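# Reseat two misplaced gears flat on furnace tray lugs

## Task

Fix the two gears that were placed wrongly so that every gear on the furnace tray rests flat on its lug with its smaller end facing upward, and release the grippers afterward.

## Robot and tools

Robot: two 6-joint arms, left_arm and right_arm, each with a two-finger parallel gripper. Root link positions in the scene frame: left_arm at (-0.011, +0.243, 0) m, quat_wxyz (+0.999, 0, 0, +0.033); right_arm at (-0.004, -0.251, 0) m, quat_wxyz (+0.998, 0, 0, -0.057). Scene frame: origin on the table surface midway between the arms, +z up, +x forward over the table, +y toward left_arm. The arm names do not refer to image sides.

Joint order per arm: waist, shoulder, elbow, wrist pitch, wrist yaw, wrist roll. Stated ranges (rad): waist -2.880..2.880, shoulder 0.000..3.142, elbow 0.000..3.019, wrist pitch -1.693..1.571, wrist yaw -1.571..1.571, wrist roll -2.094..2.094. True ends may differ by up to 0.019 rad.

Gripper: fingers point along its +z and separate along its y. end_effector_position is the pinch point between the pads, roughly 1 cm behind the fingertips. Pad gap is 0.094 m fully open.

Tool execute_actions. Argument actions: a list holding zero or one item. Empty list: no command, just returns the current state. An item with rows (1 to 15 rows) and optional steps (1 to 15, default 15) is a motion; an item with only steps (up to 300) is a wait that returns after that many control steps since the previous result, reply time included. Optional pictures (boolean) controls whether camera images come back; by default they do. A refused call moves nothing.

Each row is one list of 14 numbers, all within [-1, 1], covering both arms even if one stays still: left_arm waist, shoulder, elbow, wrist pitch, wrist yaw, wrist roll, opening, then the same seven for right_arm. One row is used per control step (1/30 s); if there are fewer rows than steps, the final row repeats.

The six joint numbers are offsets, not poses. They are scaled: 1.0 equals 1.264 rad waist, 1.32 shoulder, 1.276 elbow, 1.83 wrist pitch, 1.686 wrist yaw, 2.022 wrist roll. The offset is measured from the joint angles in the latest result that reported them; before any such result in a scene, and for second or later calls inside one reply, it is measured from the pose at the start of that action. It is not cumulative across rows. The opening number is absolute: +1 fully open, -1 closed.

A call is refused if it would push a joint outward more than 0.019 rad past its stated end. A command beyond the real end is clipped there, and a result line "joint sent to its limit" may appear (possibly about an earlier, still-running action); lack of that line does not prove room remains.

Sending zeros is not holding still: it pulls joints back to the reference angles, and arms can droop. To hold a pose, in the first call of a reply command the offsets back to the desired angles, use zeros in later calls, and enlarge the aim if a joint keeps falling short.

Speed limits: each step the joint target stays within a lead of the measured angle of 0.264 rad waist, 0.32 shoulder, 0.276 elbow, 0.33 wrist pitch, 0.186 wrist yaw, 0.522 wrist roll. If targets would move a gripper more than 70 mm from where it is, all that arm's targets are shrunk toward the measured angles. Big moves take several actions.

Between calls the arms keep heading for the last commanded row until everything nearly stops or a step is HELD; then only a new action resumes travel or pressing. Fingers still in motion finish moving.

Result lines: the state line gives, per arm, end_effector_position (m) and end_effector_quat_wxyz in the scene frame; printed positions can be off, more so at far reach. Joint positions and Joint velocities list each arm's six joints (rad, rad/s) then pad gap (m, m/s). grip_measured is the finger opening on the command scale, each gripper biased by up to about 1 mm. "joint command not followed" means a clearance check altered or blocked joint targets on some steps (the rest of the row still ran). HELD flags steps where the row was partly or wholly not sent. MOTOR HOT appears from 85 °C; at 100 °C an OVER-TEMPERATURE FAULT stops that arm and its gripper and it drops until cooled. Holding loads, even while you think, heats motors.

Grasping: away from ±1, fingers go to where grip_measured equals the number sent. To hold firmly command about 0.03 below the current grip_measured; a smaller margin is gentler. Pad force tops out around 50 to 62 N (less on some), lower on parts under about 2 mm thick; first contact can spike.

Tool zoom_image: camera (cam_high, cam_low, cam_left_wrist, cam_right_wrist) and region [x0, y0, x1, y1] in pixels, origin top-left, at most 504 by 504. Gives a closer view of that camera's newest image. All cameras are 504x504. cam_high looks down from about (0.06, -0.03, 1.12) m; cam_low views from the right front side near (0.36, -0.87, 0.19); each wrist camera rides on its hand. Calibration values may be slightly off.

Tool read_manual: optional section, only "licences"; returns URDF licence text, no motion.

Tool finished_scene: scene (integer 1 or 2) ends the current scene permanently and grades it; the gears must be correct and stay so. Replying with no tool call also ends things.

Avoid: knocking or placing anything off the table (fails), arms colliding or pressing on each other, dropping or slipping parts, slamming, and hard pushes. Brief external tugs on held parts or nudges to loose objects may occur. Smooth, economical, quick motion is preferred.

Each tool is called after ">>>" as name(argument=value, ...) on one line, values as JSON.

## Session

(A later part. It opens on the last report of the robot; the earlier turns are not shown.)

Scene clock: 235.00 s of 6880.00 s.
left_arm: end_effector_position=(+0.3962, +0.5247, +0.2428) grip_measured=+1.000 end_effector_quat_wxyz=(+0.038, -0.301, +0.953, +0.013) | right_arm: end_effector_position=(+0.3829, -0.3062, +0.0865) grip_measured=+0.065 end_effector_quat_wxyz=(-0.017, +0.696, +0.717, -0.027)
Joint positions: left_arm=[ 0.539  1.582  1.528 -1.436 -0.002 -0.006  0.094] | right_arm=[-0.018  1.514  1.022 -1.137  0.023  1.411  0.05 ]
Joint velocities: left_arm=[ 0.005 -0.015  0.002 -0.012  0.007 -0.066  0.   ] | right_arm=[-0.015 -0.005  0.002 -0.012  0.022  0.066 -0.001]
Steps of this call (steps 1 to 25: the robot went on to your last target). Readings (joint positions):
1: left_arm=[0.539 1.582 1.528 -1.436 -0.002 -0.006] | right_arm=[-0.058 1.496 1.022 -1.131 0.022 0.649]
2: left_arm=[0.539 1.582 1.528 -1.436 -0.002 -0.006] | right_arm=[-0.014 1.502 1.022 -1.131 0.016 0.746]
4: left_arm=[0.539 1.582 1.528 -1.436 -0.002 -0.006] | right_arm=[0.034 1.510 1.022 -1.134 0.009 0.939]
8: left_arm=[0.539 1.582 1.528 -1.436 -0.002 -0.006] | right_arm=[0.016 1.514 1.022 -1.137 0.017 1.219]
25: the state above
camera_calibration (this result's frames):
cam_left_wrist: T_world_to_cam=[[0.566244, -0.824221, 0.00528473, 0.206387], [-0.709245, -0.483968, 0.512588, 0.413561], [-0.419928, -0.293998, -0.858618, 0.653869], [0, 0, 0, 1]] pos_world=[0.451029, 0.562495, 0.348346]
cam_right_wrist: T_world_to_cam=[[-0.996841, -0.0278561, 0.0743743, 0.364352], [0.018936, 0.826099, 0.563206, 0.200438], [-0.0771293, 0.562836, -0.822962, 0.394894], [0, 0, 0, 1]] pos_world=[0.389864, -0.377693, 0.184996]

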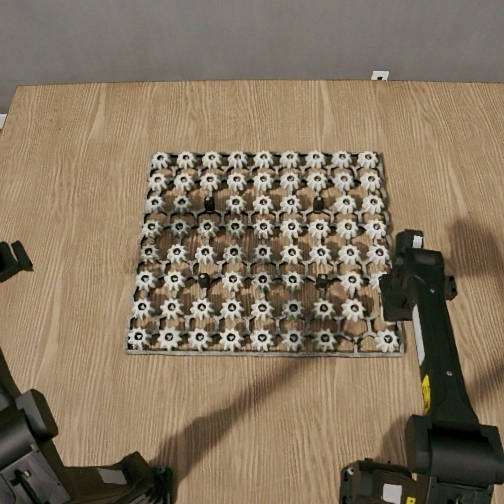

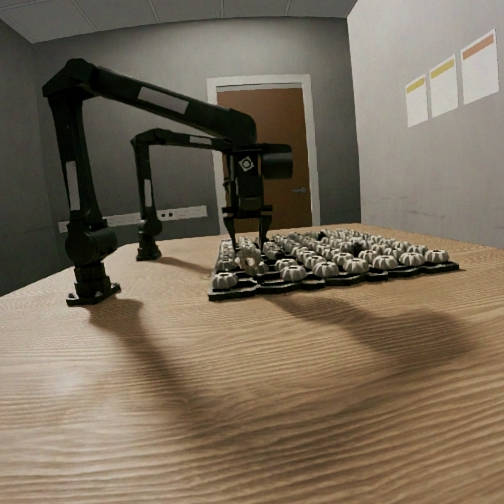

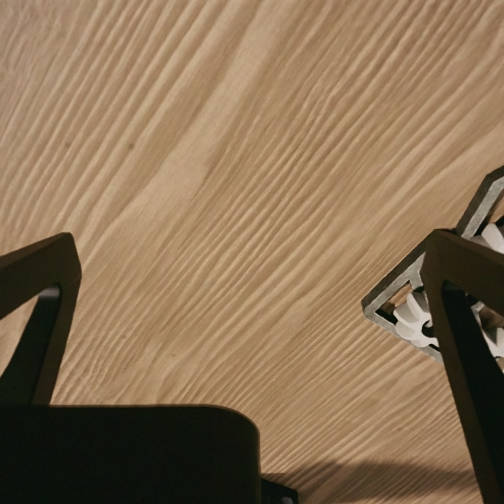

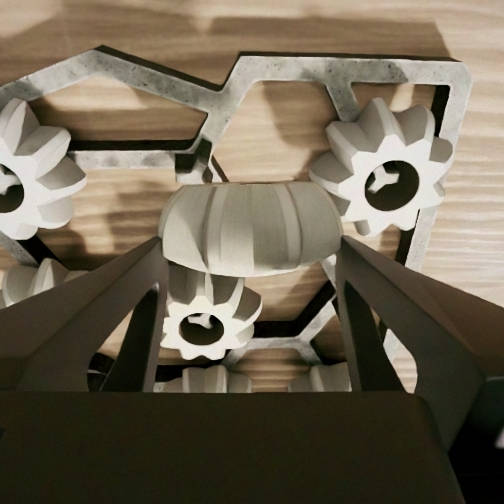

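>>> execute_actions(actions=[{"rows":[[0,0,0,0,0,0,1,-0.08,0,0,0,0,0.02,0.02],[0,0,0,0,0,0,1,-0.16,0,0,0,0,0.04,0.02],[0,0,0,0,0,0,1,-0.24,0,0,0,0,0.06,0.02],[0,0,0,0,0,0,1,-0.32,0,0,0,0,0.08,0.02]]}])

>>> execute_actions(actions=[{"rows":[[0,0,0,0,0,0,1,0,0.05,0,0.035,0,0,0.02]]}])

>>> zoom_image(camera="cam_low", region=[170,220,330,360])

Scene clock: 245.27 s of 6880.00 s.
left_arm: end_effector_position=(+0.3962, +0.5247, +0.2428) grip_measured=+1.000 end_effector_quat_wxyz=(+0.038, -0.301, +0.953, +0.013) | right_arm: end_effector_position=(+0.3206, -0.4683, +0.0865) grip_measured=+0.066 end_effector_quat_wxyz=(-0.019, +0.874, +0.485, -0.027)
Joint positions: left_arm=[ 0.539  1.582  1.528 -1.436 -0.002 -0.006  0.094] | right_arm=[-0.464  1.514  1.022 -1.137  0.029  1.551  0.05 ]
Joint velocities: left_arm=[-0.005 -0.005 -0.027  0.002 -0.066 -0.051  0.   ] | right_arm=[ 0.317 -0.005  0.002 -0.012 -0.154  0.022  0.   ]
Steps of this call (steps 1 to 30: the robot went on to your last target; steps 31 to 90: nothing new was sent; then 6.77 s passed at rest; steps 91 to 105: all 15 steps of this action). Readings (joint positions):
91: left_arm=[0.539 1.582 1.528 -1.436 -0.002 -0.006] | right_arm=[-0.025 1.514 1.022 -1.137 0.019 1.418]
92: left_arm=[0.539 1.582 1.528 -1.436 -0.002 -0.006] | right_arm=[-0.043 1.514 1.022 -1.137 0.012 1.427]
94: left_arm=[0.539 1.582 1.528 -1.436 -0.002 -0.006] | right_arm=[-0.117 1.514 1.022 -1.137 0.007 1.452]
98: left_arm=[0.539 1.582 1.528 -1.436 -0.002 -0.006] | right_arm=[-0.336 1.514 1.022 -1.137 0.017 1.504]
105: the state above
camera_calibration (this result's frames):
cam_left_wrist: T_world_to_cam=[[0.566244, -0.824221, 0.00528473, 0.206387], [-0.709245, -0.483968, 0.512588, 0.413561], [-0.419928, -0.293998, -0.858618, 0.653869], [0, 0, 0, 1]] pos_world=[0.451029, 0.562495, 0.348346]
cam_right_wrist: T_world_to_cam=[[-0.845878, 0.528489, 0.0720476, 0.510063], [0.475446, 0.685873, 0.550935, 0.124513], [0.241748, 0.500279, -0.831432, 0.350529], [0, 0, 0, 1]] pos_world=[0.287512, -0.530325, 0.186094]

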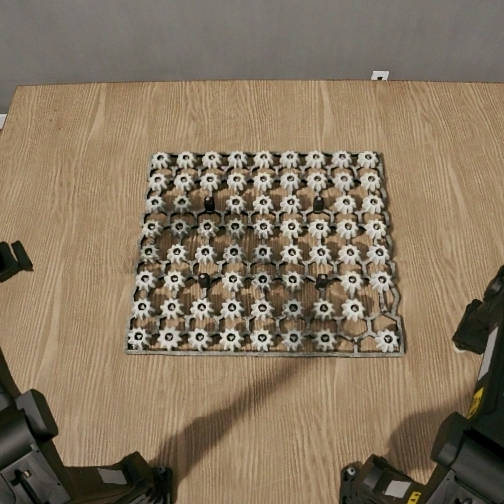

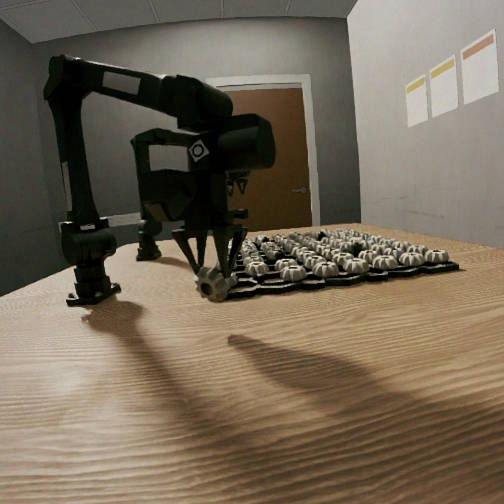

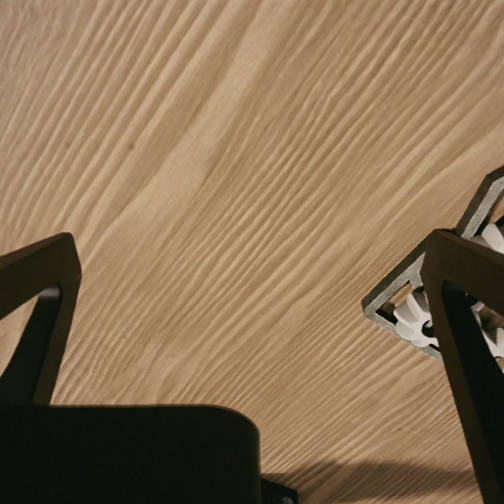

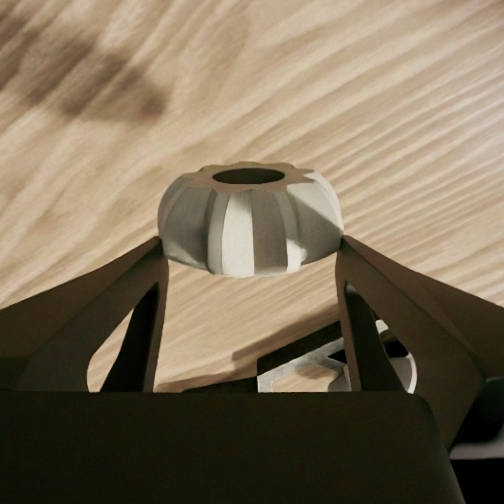

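Scene clock: 245.77 s of 6880.00 s.
left_arm: end_effector_position=(+0.3962, +0.5247, +0.2428) grip_measured=+1.000 end_effector_quat_wxyz=(+0.038, -0.301, +0.953, +0.013) | right_arm: end_effector_position=(+0.3296, -0.4704, +0.0556) grip_measured=+0.066 end_effector_quat_wxyz=(-0.031, +0.872, +0.488, -0.031)
Joint positions: left_arm=[ 0.539  1.582  1.528 -1.436 -0.002 -0.006  0.094] | right_arm=[-0.457  1.594  1.022 -1.082  0.026  1.552  0.05 ]
Joint velocities: left_arm=[-0.005 -0.015 -0.012  0.017 -0.007 -0.051  0.   ] | right_arm=[-0.005  0.005  0.022  0.002  0.007 -0.007  0.   ]
Steps of this call (steps 1 to 15: all 15 steps of this action). Readings (joint positions):
1: left_arm=[0.539 1.582 1.528 -1.436 -0.002 -0.006] | right_arm=[-0.455 1.518 1.022 -1.130 0.027 1.552]
2: left_arm=[0.539 1.582 1.528 -1.436 -0.002 -0.006] | right_arm=[-0.450 1.525 1.022 -1.116 0.026 1.552]
4: left_arm=[0.539 1.582 1.528 -1.436 -0.002 -0.006] | right_arm=[-0.450 1.548 1.022 -1.091 0.026 1.552]
8: left_arm=[0.539 1.582 1.528 -1.436 -0.002 -0.006] | right_arm=[-0.456 1.589 1.022 -1.083 0.026 1.552]
15: the state above
camera_calibration (this result's frames):
cam_left_wrist: T_world_to_cam=[[0.566244, -0.824221, 0.00528473, 0.206387], [-0.709245, -0.483968, 0.512588, 0.413561], [-0.419928, -0.293998, -0.858618, 0.653869], [0, 0, 0, 1]] pos_world=[0.451029, 0.562495, 0.348346]
cam_right_wrist: T_world_to_cam=[[-0.847092, 0.522439, 0.0974339, 0.517102], [0.482626, 0.679475, 0.552618, 0.133242], [0.222505, 0.515142, -0.82772, 0.336888], [0, 0, 0, 1]] pos_world=[0.298767, -0.534234, 0.154834]

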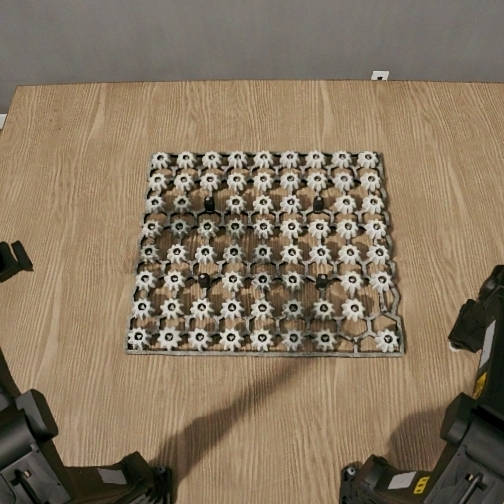

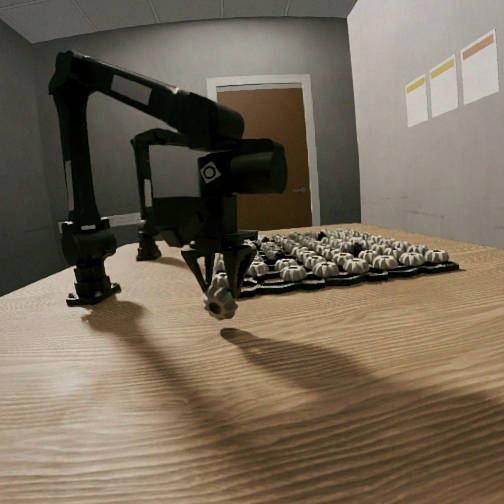

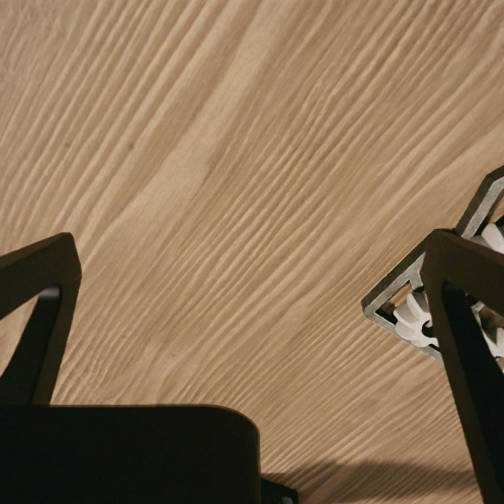

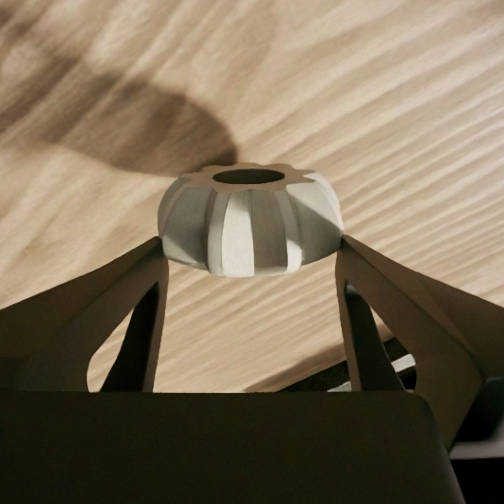

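Region (170, 220, 330, 360) of cam_low's 504x504 image, scaled by 3.150, with more detail than that image has; it fills the top 441 rows of this view, and the rest is white.

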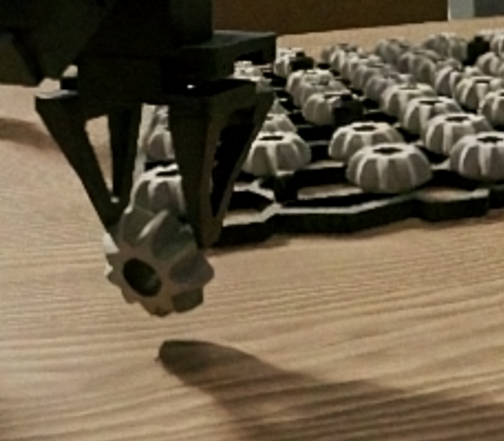

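>>> execute_actions(actions=[{"rows":[[0,0,0,0,0,0,1,0,0.02,0,0.012,0,0,0.035],[0,0,0,0,0,0,1,0,0.02,0,0.012,0,0,0.035],[0,0,0,0,0,0,1,0,0.02,0,0.012,0,0,0.035],[0,0,0,0,0,0,1,0,0.02,0,0.012,0,0,0.035],[0,0,0,0,0,0,1,0.02,0.025,0,0.015,0,0,0.04],[0,0,0,0,0,0,1,0.03,0.028,0,0.017,0,0,0.04],[0,0,0,0,0,0,1,0.04,0.031,0,0.019,0,0,0.04],[0,0,0,0,0,0,1,0.05,0.034,0,0.021,0,0,0.04],[0,0,0,0,0,0,1,0.06,0.037,0,0.023,0,0,0.04]]}])

>>> zoom_image(camera="cam_low", region=[170,220,330,360])

Scene clock: 252.63 s of 6880.00 s.
left_arm: end_effector_position=(+0.3962, +0.5247, +0.2428) grip_measured=+1.000 end_effector_quat_wxyz=(+0.038, -0.301, +0.953, +0.013) | right_arm: end_effector_position=(+0.3493, -0.4454, +0.0416) grip_measured=+0.065 end_effector_quat_wxyz=(-0.032, +0.852, +0.522, -0.036)
Joint positions: left_arm=[ 0.539  1.582  1.528 -1.436 -0.002 -0.006  0.094] | right_arm=[-0.378  1.63   1.022 -1.054  0.029  1.552  0.05 ]
Joint velocities: left_arm=[ 0.005  0.005 -0.002 -0.012 -0.051  0.022  0.   ] | right_arm=[ 0.034 -0.005 -0.017  0.027 -0.051  0.007  0.001]
Steps of this call (steps 1 to 15: the robot went on to your last target; steps 16 to 90: nothing new was sent; then 3.37 s passed at rest; steps 91 to 105: all 15 steps of this action). Readings (joint positions):
91: left_arm=[0.539 1.582 1.528 -1.436 -0.002 -0.006] | right_arm=[-0.457 1.595 1.022 -1.081 0.026 1.552]
92: left_arm=[0.539 1.582 1.528 -1.436 -0.002 -0.006] | right_arm=[-0.457 1.598 1.022 -1.078 0.026 1.552]
94: left_arm=[0.539 1.582 1.528 -1.436 -0.002 -0.006] | right_arm=[-0.457 1.605 1.022 -1.072 0.026 1.552]
98: left_arm=[0.539 1.582 1.528 -1.436 -0.002 -0.006] | right_arm=[-0.439 1.625 1.022 -1.062 0.027 1.552]
105: the state above
camera_calibration (this result's frames):
cam_left_wrist: T_world_to_cam=[[0.566244, -0.824221, 0.00528473, 0.206387], [-0.709245, -0.483968, 0.512588, 0.413561], [-0.419928, -0.293998, -0.858618, 0.653869], [0, 0, 0, 1]] pos_world=[0.451029, 0.562495, 0.348346]
cam_right_wrist: T_world_to_cam=[[-0.885343, 0.452999, 0.104691, 0.50431], [0.431025, 0.715265, 0.550104, 0.148599], [0.174314, 0.532155, -0.828508, 0.33246], [0, 0, 0, 1]] pos_world=[0.324485, -0.51166, 0.140904]

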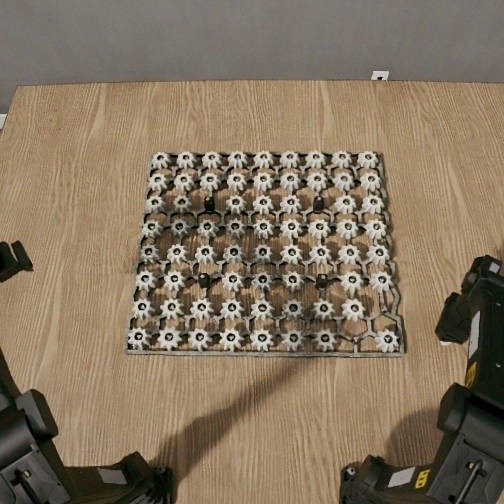

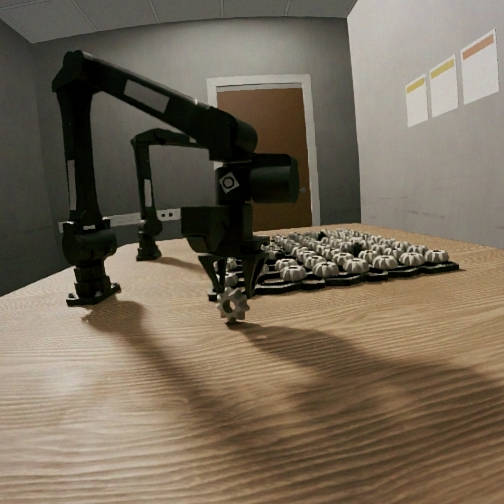

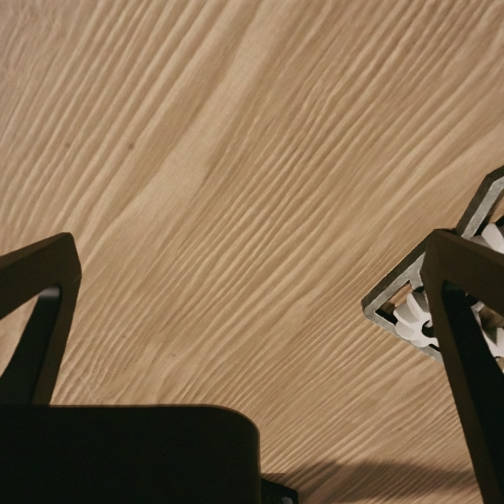

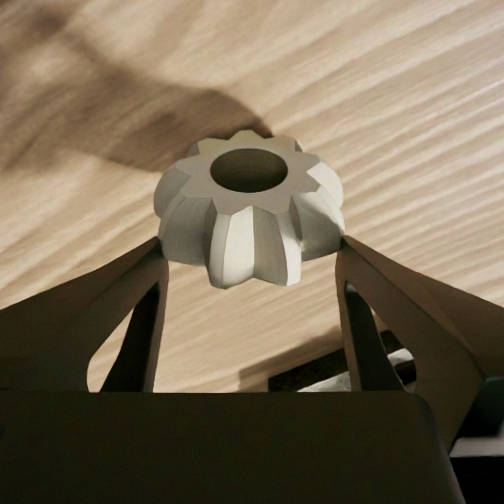

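Region (170, 220, 330, 360) of cam_low's 504x504 image, scaled by 3.150, with more detail than that image has; it fills the top 441 rows of this view, and the rest is white.

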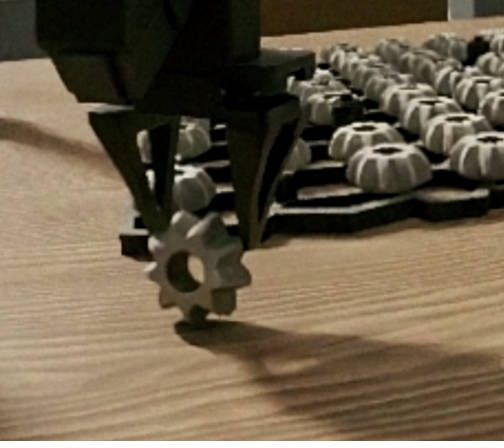

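Working. Continue with more swing and descent.

>>> execute_actions(actions=[{"rows":[[0,0,0,0,0,0,1,0.015,0.012,0,0.006,0,0,0.045],[0,0,0,0,0,0,1,0.025,0.016,0,0.008,0,0,0.045],[0,0,0,0,0,0,1,0.035,0.02,0,0.01,0,0,0.045],[0,0,0,0,0,0,1,0.045,0.025,0,0.012,0,0,0.045],[0,0,0,0,0,0,1,0.055,0.03,0,0.014,0,0,0.045],[0,0,0,0,0,0,1,0.06,0.036,0,0.016,0,0,0.045]]}])

>>> zoom_image(camera="cam_low", region=[170,220,330,360])

Scene clock: 256.80 s of 6880.00 s.
left_arm: end_effector_position=(+0.3962, +0.5247, +0.2428) grip_measured=+1.000 end_effector_quat_wxyz=(+0.038, -0.301, +0.953, +0.013) | right_arm: end_effector_position=(+0.3644, -0.4164, +0.0255) grip_measured=+0.065 end_effector_quat_wxyz=(-0.040, +0.829, +0.556, -0.043)
Joint positions: left_arm=[ 0.539  1.582  1.528 -1.436 -0.002 -0.006  0.094] | right_arm=[-0.297  1.671  1.022 -1.036  0.029  1.552  0.05 ]
Joint velocities: left_arm=[ 0.005  0.005 -0.002 -0.007  0.022 -0.007  0.   ] | right_arm=[-0.015  0.015  0.002 -0.017 -0.022  0.022  0.   ]
Steps of this call (steps 1 to 15: the robot went on to your last target; steps 16 to 90: nothing new was sent; then 0.67 s passed at rest; steps 91 to 105: all 15 steps of this action). Readings (joint positions):
91: left_arm=[0.539 1.582 1.528 -1.436 -0.002 -0.006] | right_arm=[-0.377 1.630 1.022 -1.054 0.029 1.552]
92: left_arm=[0.539 1.582 1.528 -1.436 -0.002 -0.006] | right_arm=[-0.375 1.630 1.022 -1.054 0.030 1.552]
94: left_arm=[0.539 1.582 1.528 -1.436 -0.002 -0.006] | right_arm=[-0.364 1.632 1.022 -1.052 0.032 1.552]
98: left_arm=[0.539 1.582 1.528 -1.436 -0.002 -0.006] | right_arm=[-0.318 1.651 1.022 -1.040 0.032 1.552]
105: the state above
camera_calibration (this result's frames):
cam_left_wrist: T_world_to_cam=[[0.566244, -0.824221, 0.00528473, 0.206387], [-0.709245, -0.483968, 0.512588, 0.413561], [-0.419928, -0.293998, -0.858618, 0.653869], [0, 0, 0, 1]] pos_world=[0.451029, 0.562495, 0.348346]
cam_right_wrist: T_world_to_cam=[[-0.916656, 0.378952, 0.127036, 0.486212], [0.383127, 0.742609, 0.549314, 0.159039], [0.113826, 0.552202, -0.825903, 0.331437], [0, 0, 0, 1]] pos_world=[0.347031, -0.485375, 0.124606]

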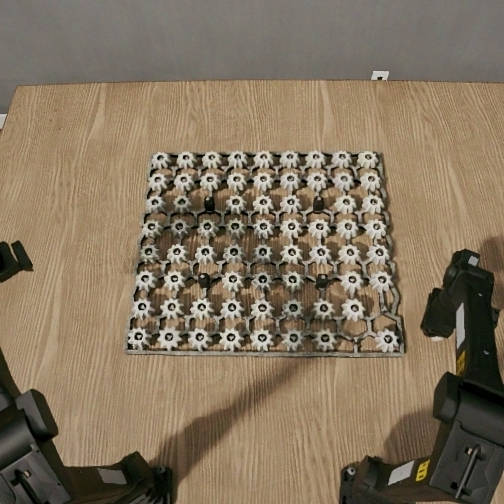

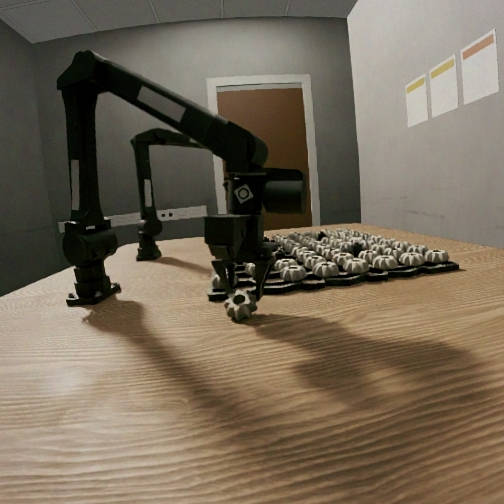

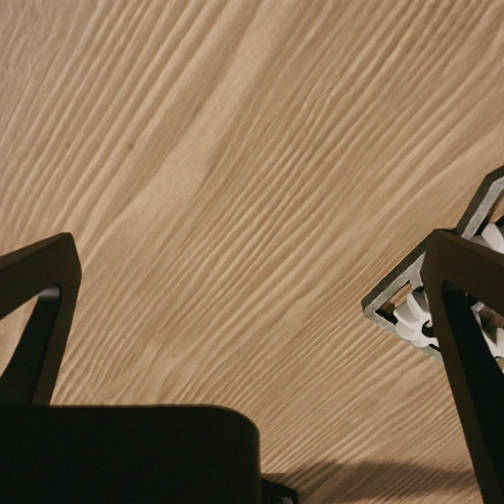

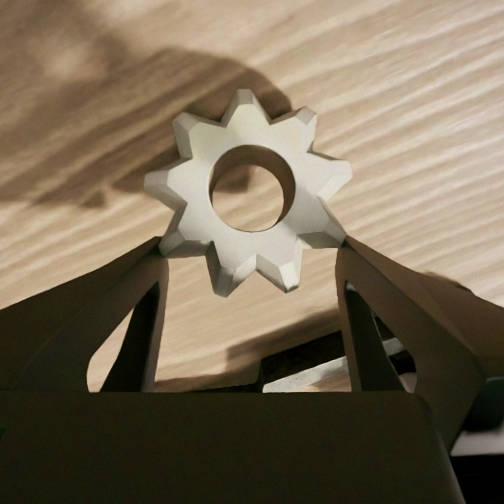

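Region (170, 220, 330, 360) of cam_low's 504x504 image, scaled by 3.150, with more detail than that image has; it fills the top 441 rows of this view, and the rest is white.

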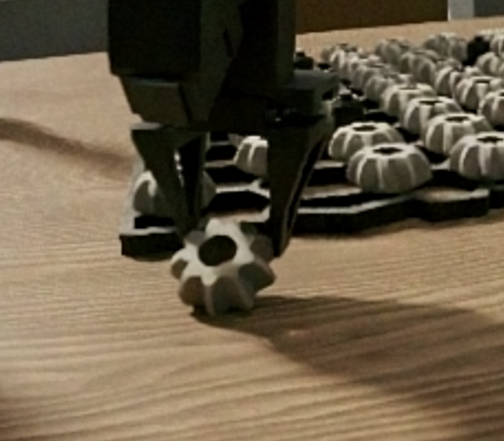

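>>> execute_actions(actions=[{"rows":[[0,0,0,0,0,0,1,0,0,0,0,0,0,0.08],[0,0,0,0,0,0,1,0,0,0,0,0,0,0.1],[0,0,0,0,0,0,1,0,0,0,0,0,0,0.12],[0,0,0,0,0,0,1,0,0,0,0,0,0,0.15],[0,0,0,0,0,0,1,0,0,0,0,0,0,0.2],[0,0,0,0,0,0,1,0,0,0,0,0,0,0.3],[0,0,0,0,0,0,1,0,0,0,0,0,0,0.45],[0,0,0,0,0,0,1,0,0,0,0,0,0,0.5]]}])

Scene clock: 260.97 s of 6880.00 s.
left_arm: end_effector_position=(+0.3962, +0.5247, +0.2428) grip_measured=+1.000 end_effector_quat_wxyz=(+0.038, -0.301, +0.953, +0.013) | right_arm: end_effector_position=(+0.3644, -0.4164, +0.0255) grip_measured=+0.499 end_effector_quat_wxyz=(-0.040, +0.829, +0.556, -0.043)
Joint positions: left_arm=[ 0.539  1.582  1.528 -1.436 -0.002 -0.006  0.094] | right_arm=[-0.297  1.671  1.022 -1.036  0.028  1.552  0.07 ]
Joint velocities: left_arm=[-0.034 -0.024 -0.012 -0.012  0.022 -0.007  0.   ] | right_arm=[ 0.005 -0.005 -0.002 -0.012  0.007 -0.007  0.   ]
Steps of this call (steps 1 to 15: the robot went on to your last target; steps 16 to 90: nothing new was sent; then 0.67 s passed at rest; steps 91 to 105: all 15 steps of this action). Readings (joint positions):
91: left_arm=[0.539 1.582 1.528 -1.436 -0.002 -0.006] | right_arm=[-0.297 1.671 1.022 -1.036 0.029 1.552]
92: left_arm=[0.539 1.582 1.528 -1.436 -0.002 -0.006] | right_arm=[-0.297 1.671 1.022 -1.036 0.029 1.552]
94: left_arm=[0.539 1.582 1.528 -1.436 -0.002 -0.006] | right_arm=[-0.297 1.671 1.022 -1.036 0.028 1.552]
98: left_arm=[0.539 1.582 1.528 -1.436 -0.002 -0.006] | right_arm=[-0.297 1.671 1.022 -1.036 0.028 1.552]
105: the state above
camera_calibration (this result's frames):
cam_left_wrist: T_world_to_cam=[[0.566244, -0.824221, 0.00528473, 0.206387], [-0.709245, -0.483968, 0.512588, 0.413561], [-0.419928, -0.293998, -0.858618, 0.653869], [0, 0, 0, 1]] pos_world=[0.451029, 0.562495, 0.348346]
cam_right_wrist: T_world_to_cam=[[-0.916658, 0.378947, 0.127029, 0.486213], [0.383076, 0.742401, 0.54963, 0.15891], [0.113974, 0.552485, -0.825694, 0.331458], [0, 0, 0, 1]] pos_world=[0.347039, -0.485349, 0.124578]

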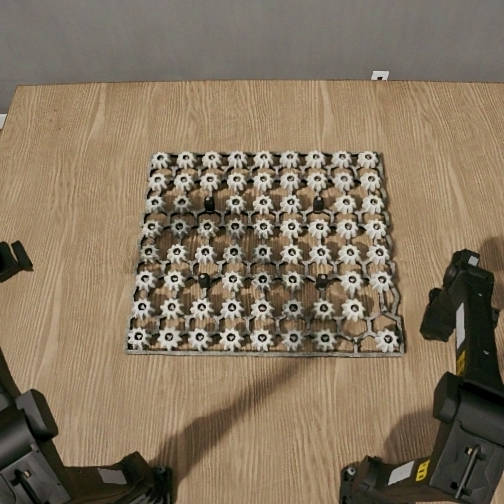

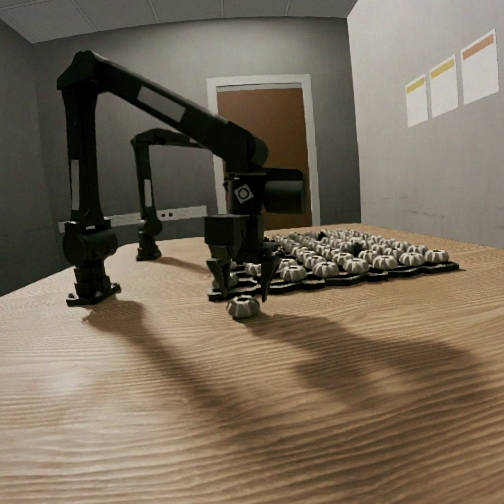

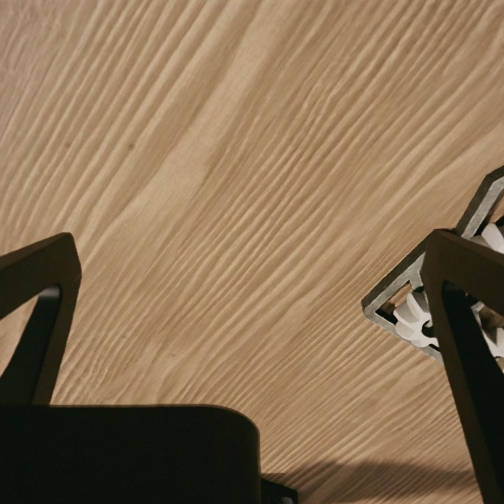

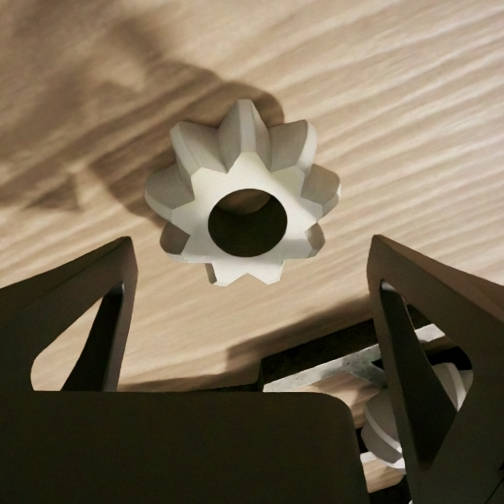

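>>> execute_actions(actions=[{"rows":[[0,0,0,0,0,0,1,-0.035,0,0,0,0,0,0.45],[0,0,0,0,0,0,1,-0.035,0,0,0,0,0,0.45],[0,0,0,0,0,0,1,-0.035,0,0,0,0,0,0.45],[0,0,0,0,0,0,1,-0.035,0,0,-0.01,0,0,0.45],[0,0,0,0,0,0,1,-0.035,0.025,0,-0.01,0,0,0.4]]}])

Scene clock: 267.33 s of 6880.00 s.
left_arm: end_effector_position=(+0.3962, +0.5247, +0.2428) grip_measured=+1.000 end_effector_quat_wxyz=(+0.038, -0.301, +0.953, +0.013) | right_arm: end_effector_position=(+0.3540, -0.4316, +0.0209) grip_measured=+0.402 end_effector_quat_wxyz=(-0.049, +0.841, +0.537, -0.046)
Joint positions: left_arm=[ 0.539  1.582  1.528 -1.436 -0.002 -0.006  0.094] | right_arm=[-0.342  1.683  1.022 -1.042  0.028  1.552  0.066]
Joint velocities: left_arm=[-0.005  0.005  0.007  0.017 -0.066  0.051  0.   ] | right_arm=[-0.005 -0.005 -0.027  0.007 -0.007  0.022 -0.001]
Steps of this call (steps 1 to 15: the robot went on to your last target; steps 16 to 90: nothing new was sent; then 2.87 s passed at rest; steps 91 to 105: all 15 steps of this action). Readings (joint positions):
91: left_arm=[0.539 1.582 1.528 -1.436 -0.002 -0.006] | right_arm=[-0.299 1.671 1.022 -1.036 0.028 1.552]
92: left_arm=[0.539 1.582 1.528 -1.436 -0.002 -0.006] | right_arm=[-0.304 1.671 1.022 -1.036 0.028 1.552]
94: left_arm=[0.539 1.582 1.528 -1.436 -0.002 -0.006] | right_arm=[-0.320 1.671 1.022 -1.037 0.028 1.552]
98: left_arm=[0.539 1.582 1.528 -1.436 -0.002 -0.006] | right_arm=[-0.341 1.677 1.022 -1.042 0.028 1.552]
105: the state above
camera_calibration (this result's frames):
cam_left_wrist: T_world_to_cam=[[0.566244, -0.824221, 0.00528473, 0.206387], [-0.709245, -0.483968, 0.512588, 0.413561], [-0.419928, -0.293998, -0.858618, 0.653869], [0, 0, 0, 1]] pos_world=[0.451029, 0.562495, 0.348346]
cam_right_wrist: T_world_to_cam=[[-0.896233, 0.41903, 0.145537, 0.492693], [0.425534, 0.71953, 0.548814, 0.151848], [0.125251, 0.553796, -0.823178, 0.333775], [0, 0, 0, 1]] pos_world=[0.335146, -0.500555, 0.119715]

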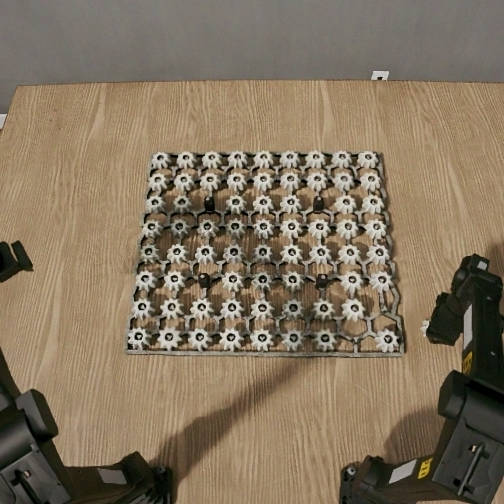

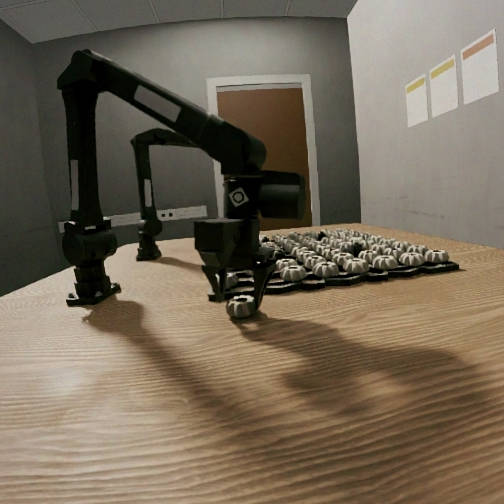

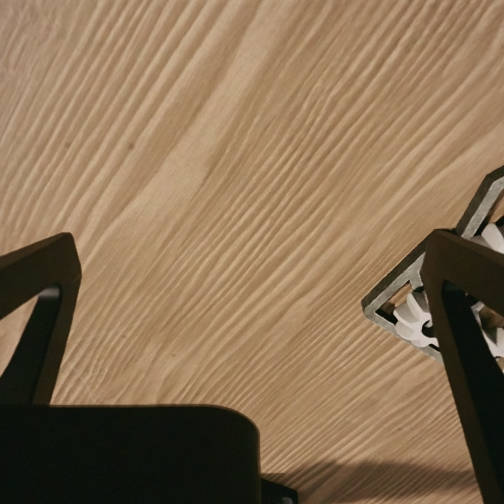

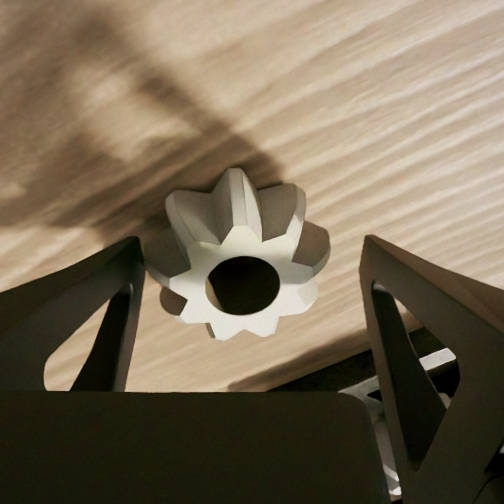

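>>> execute_actions(actions=[{"rows":[[0,0,0,0,0,0,1,0.015,0.022,0,0.022,0,0,0.4],[0,0,0,0,0,0,1,0.015,0.022,0,0.022,0,0,0.4],[0,0,0,0,0,0,1,0.015,0.022,0,0.022,0,0,0.4],[0,0,0,0,0,0,1,0.015,0.022,0,0.022,0,0,0.4],[0,0,0,0,0,0,1,0.015,0.022,0,0.022,0,0,0.4],[0,0,0,0,0,0,1,0.015,0.022,0,0.022,0,0,0.4],[0,0,0,0,0,0,1,0.015,0.022,0,0.022,0,0,0.4],[0,0,0,0,0,0,1,0.015,0.022,0,0.022,0,0,0.25],[0,0,0,0,0,0,1,0.015,0.022,0,0.022,0,0,0.12],[0,0,0,0,0,0,1,0.015,0.022,0,0.022,0,0,0.02]]}])

Scene clock: 276.00 s of 6880.00 s.
left_arm: end_effector_position=(+0.3962, +0.5247, +0.2428) grip_measured=+1.000 end_effector_quat_wxyz=(+0.038, -0.301, +0.953, +0.013) | right_arm: end_effector_position=(+0.3617, -0.4293, +0.0160) grip_measured=+0.167 end_effector_quat_wxyz=(-0.041, +0.838, +0.543, -0.042)
Joint positions: left_arm=[ 0.539  1.582  1.528 -1.436 -0.002 -0.006  0.094] | right_arm=[-0.329  1.694  1.022 -1.013  0.028  1.552  0.055]
Joint velocities: left_arm=[ 0.005  0.005 -0.012  0.007 -0.007 -0.095  0.   ] | right_arm=[-0.015 -0.015 -0.012  0.007 -0.022 -0.022  0.   ]
Steps of this call (steps 1 to 15: the robot went on to your last target; steps 16 to 90: nothing new was sent; then 5.17 s passed at rest; steps 91 to 105: all 15 steps of this action). Readings (joint positions):
91: left_arm=[0.539 1.582 1.528 -1.436 -0.002 -0.006] | right_arm=[-0.341 1.684 1.022 -1.037 0.028 1.552]
92: left_arm=[0.539 1.582 1.528 -1.436 -0.002 -0.006] | right_arm=[-0.340 1.684 1.022 -1.029 0.028 1.552]
94: left_arm=[0.539 1.582 1.528 -1.436 -0.002 -0.006] | right_arm=[-0.336 1.688 1.022 -1.017 0.028 1.552]
98: left_arm=[0.539 1.582 1.528 -1.436 -0.002 -0.006] | right_arm=[-0.329 1.694 1.022 -1.013 0.028 1.552]
105: the state above
camera_calibration (this result's frames):
cam_left_wrist: T_world_to_cam=[[0.566244, -0.824221, 0.00528473, 0.206387], [-0.709245, -0.483968, 0.512588, 0.413561], [-0.419928, -0.293998, -0.858618, 0.653869], [0, 0, 0, 1]] pos_world=[0.451029, 0.562495, 0.348346]
cam_right_wrist: T_world_to_cam=[[-0.904006, 0.408096, 0.127401, 0.497764], [0.406797, 0.729451, 0.549925, 0.160676], [0.13149, 0.548961, -0.825441, 0.323172], [0, 0, 0, 1]] pos_world=[0.342125, -0.497749, 0.114984]

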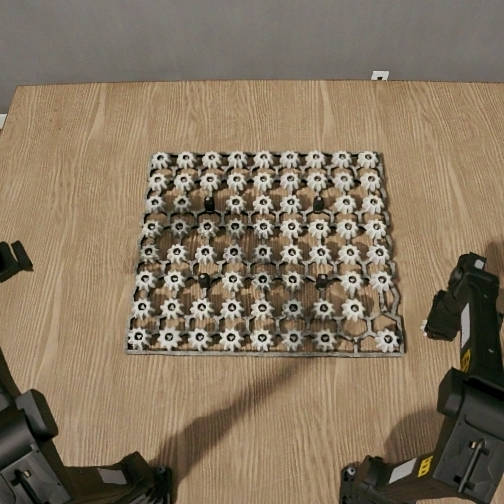

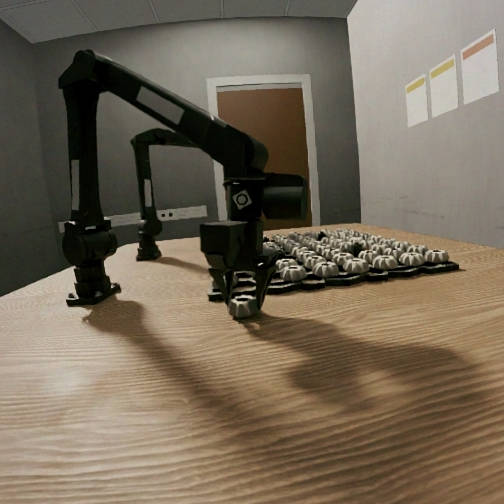

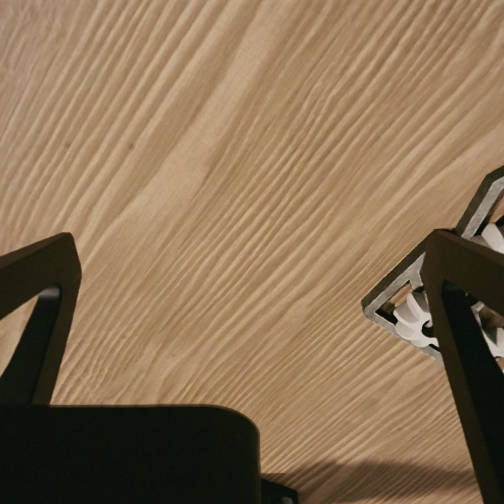

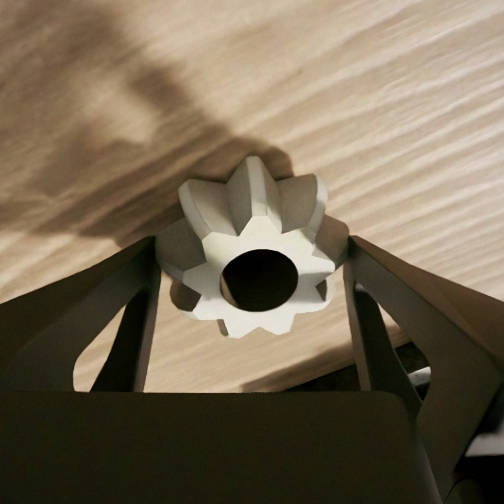

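>>> execute_actions(actions=[{"rows":[[0,0,0,0,0,0,1,0,-0.03,0,-0.01,0,0,0.12],[0,0,0,0,0,0,1,0,-0.06,0,-0.02,0,0,0.12],[0,0,0,0,0,0,1,0,-0.09,0,-0.03,0,0,0.12],[0,0,0,0,0,0,1,0,-0.12,0,-0.035,0,0,0.12],[0,0,0,0,0,0,1,0,-0.145,0,-0.035,0,0,0.12],[0,0,0,0,0,0,1,0,-0.145,0,-0.035,0,0,0.12],[0,0,0,0,0,0,1,0,-0.145,0,-0.035,0,0,0.12],[0,0,0,0,0,0,1,0.04,-0.145,0,-0.035,0,-0.01,0.12],[0,0,0,0,0,0,1,0.08,-0.145,0,-0.035,0,-0.02,0.12],[0,0,0,0,0,0,1,0.12,-0.145,0,-0.035,0,-0.03,0.12],[0,0,0,0,0,0,1,0.16,-0.145,0,-0.035,0,-0.04,0.12],[0,0,0,0,0,0,1,0.2,-0.145,0,-0.035,0,-0.05,0.12],[0,0,0,0,0,0,1,0.23,-0.145,0,-0.035,0,-0.06,0.12],[0,0,0,0,0,0,1,0.246,-0.145,0,-0.035,0,-0.06,0.12]]}])

>>> execute_actions(actions=[{"steps":15}])

Scene clock: 287.97 s of 6880.00 s.
left_arm: end_effector_position=(+0.3962, +0.5247, +0.2428) grip_measured=+1.000 end_effector_quat_wxyz=(+0.038, -0.301, +0.953, +0.013) | right_arm: end_effector_position=(+0.3980, -0.3305, +0.1039) grip_measured=+0.122 end_effector_quat_wxyz=(+0.033, +0.739, +0.673, +0.006)
Joint positions: left_arm=[ 0.539  1.582  1.528 -1.436 -0.002 -0.006  0.094] | right_arm=[-0.069  1.467  1.02  -1.064  0.03   1.481  0.053]
Joint velocities: left_arm=[-0.015  0.005 -0.012  0.012  0.037  0.037  0.   ] | right_arm=[ 1.431  0.23  -0.012 -0.007 -0.139 -0.33  -0.001]
Steps of this call (steps 1 to 15: the robot went on to your last target; steps 16 to 90: nothing new was sent; then 8.47 s passed at rest; steps 91 to 105: all 15 steps of this action). Readings (joint positions):
91: left_arm=[0.539 1.582 1.528 -1.436 -0.002 -0.006] | right_arm=[-0.329 1.691 1.022 -1.013 0.028 1.552]
92: left_arm=[0.539 1.582 1.528 -1.436 -0.002 -0.006] | right_arm=[-0.329 1.683 1.022 -1.019 0.028 1.552]
94: left_arm=[0.539 1.582 1.528 -1.436 -0.002 -0.006] | right_arm=[-0.329 1.640 1.021 -1.040 0.028 1.552]
98: left_arm=[0.539 1.582 1.528 -1.436 -0.002 -0.006] | right_arm=[-0.326 1.510 1.020 -1.062 0.029 1.550]
105: the state above
camera_calibration (this result's frames):
cam_left_wrist: T_world_to_cam=[[0.566244, -0.824221, 0.00528473, 0.206387], [-0.709245, -0.483968, 0.512588, 0.413561], [-0.419928, -0.293998, -0.858618, 0.653869], [0, 0, 0, 1]] pos_world=[0.451029, 0.562495, 0.348346]
cam_right_wrist: T_world_to_cam=[[-0.994594, 0.0939606, -0.044196, 0.429086], [0.0546884, 0.835831, 0.546257, 0.201157], [0.088267, 0.540887, -0.836451, 0.352358], [0, 0, 0, 1]] pos_world=[0.384664, -0.399036, 0.203811]

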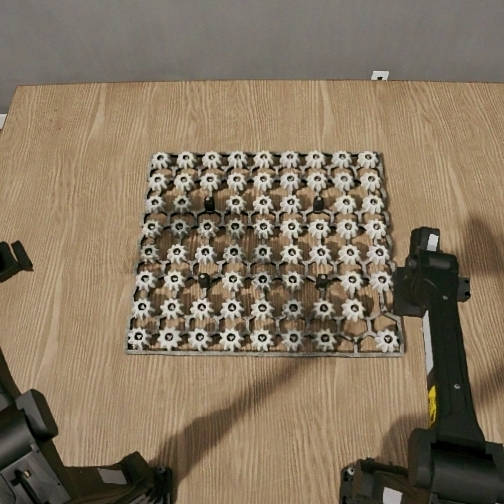

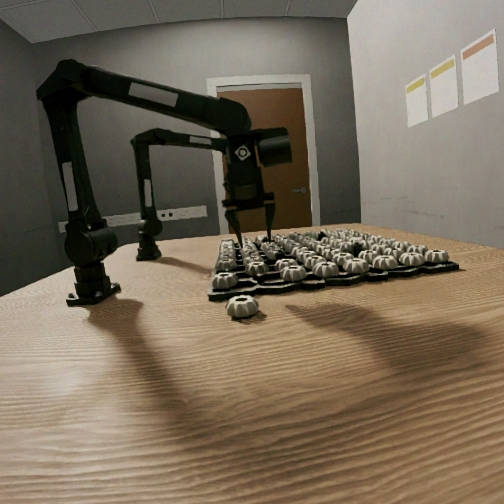

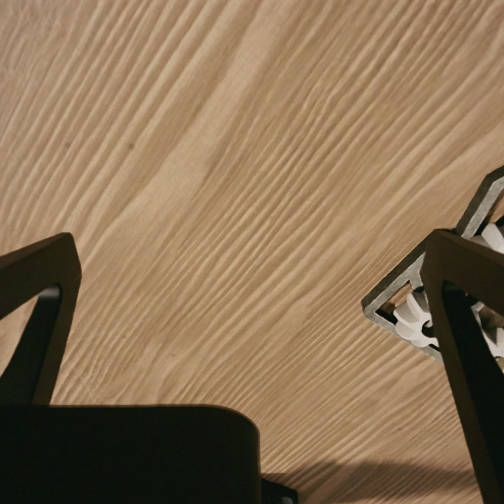

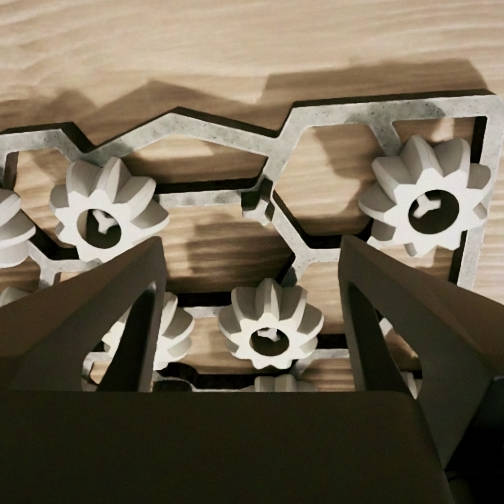

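Scene clock: 288.47 s of 6880.00 s.
left_arm: end_effector_position=(+0.3962, +0.5247, +0.2428) grip_measured=+1.000 end_effector_quat_wxyz=(+0.038, -0.301, +0.953, +0.013) | right_arm: end_effector_position=(+0.4004, -0.3092, +0.0923) grip_measured=+0.122 end_effector_quat_wxyz=(+0.020, +0.708, +0.706, -0.001)
Joint positions: left_arm=[ 0.539  1.582  1.528 -1.436 -0.002 -0.006  0.094] | right_arm=[-0.019  1.497  1.02  -1.065  0.026  1.442  0.053]
Joint velocities: left_arm=[ 0.015  0.005 -0.017 -0.022 -0.037  0.125  0.   ] | right_arm=[ 0.005 -0.005  0.007 -0.007 -0.007 -0.095 -0.   ]
Steps of this call (steps 1 to 15: the robot went on to your last target). Readings (joint positions):
1: left_arm=[0.539 1.582 1.528 -1.436 -0.002 -0.006] | right_arm=[-0.027 1.475 1.020 -1.064 0.026 1.473]
2: left_arm=[0.539 1.582 1.528 -1.436 -0.002 -0.006] | right_arm=[0.003 1.483 1.020 -1.064 0.024 1.466]
4: left_arm=[0.539 1.582 1.528 -1.436 -0.002 -0.006] | right_arm=[0.026 1.494 1.020 -1.064 0.023 1.456]
8: left_arm=[0.539 1.582 1.528 -1.436 -0.002 -0.006] | right_arm=[-0.001 1.497 1.020 -1.065 0.025 1.447]
15: the state above
camera_calibration (this result's frames):
cam_left_wrist: T_world_to_cam=[[0.566244, -0.824221, 0.00528473, 0.206387], [-0.709245, -0.483968, 0.512588, 0.413561], [-0.419928, -0.293998, -0.858618, 0.653869], [0, 0, 0, 1]] pos_world=[0.451029, 0.562495, 0.348346]
cam_right_wrist: T_world_to_cam=[[-0.999914, 0.00382304, -0.0125749, 0.400279], [-0.00373897, 0.834488, 0.551014, 0.212136], [0.0126001, 0.551013, -0.834401, 0.364257], [0, 0, 0, 1]] pos_world=[0.396448, -0.379266, 0.19208]

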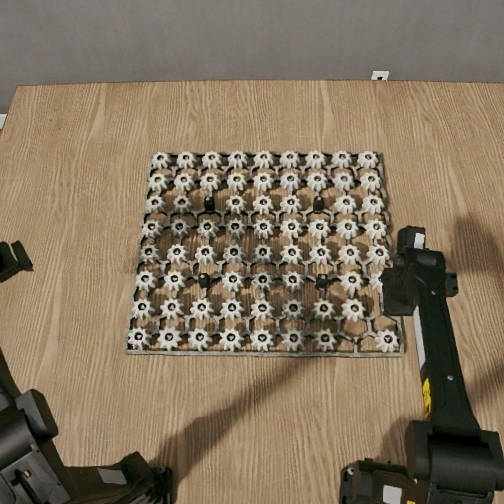

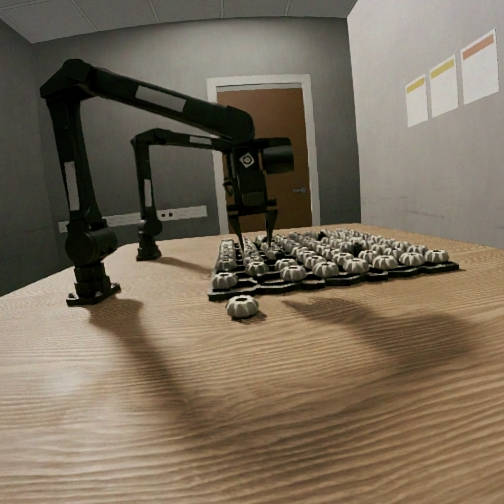

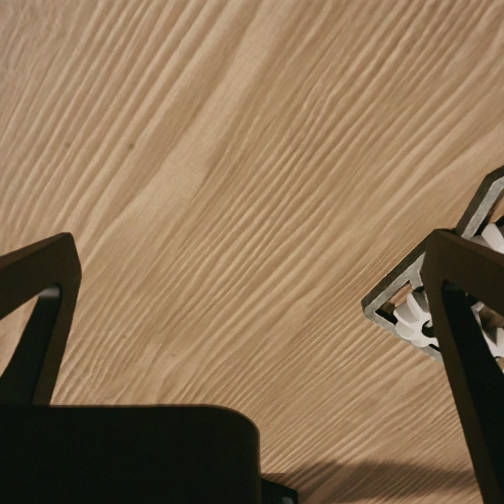

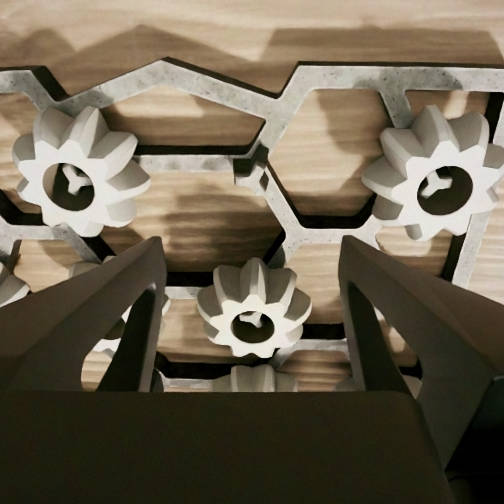

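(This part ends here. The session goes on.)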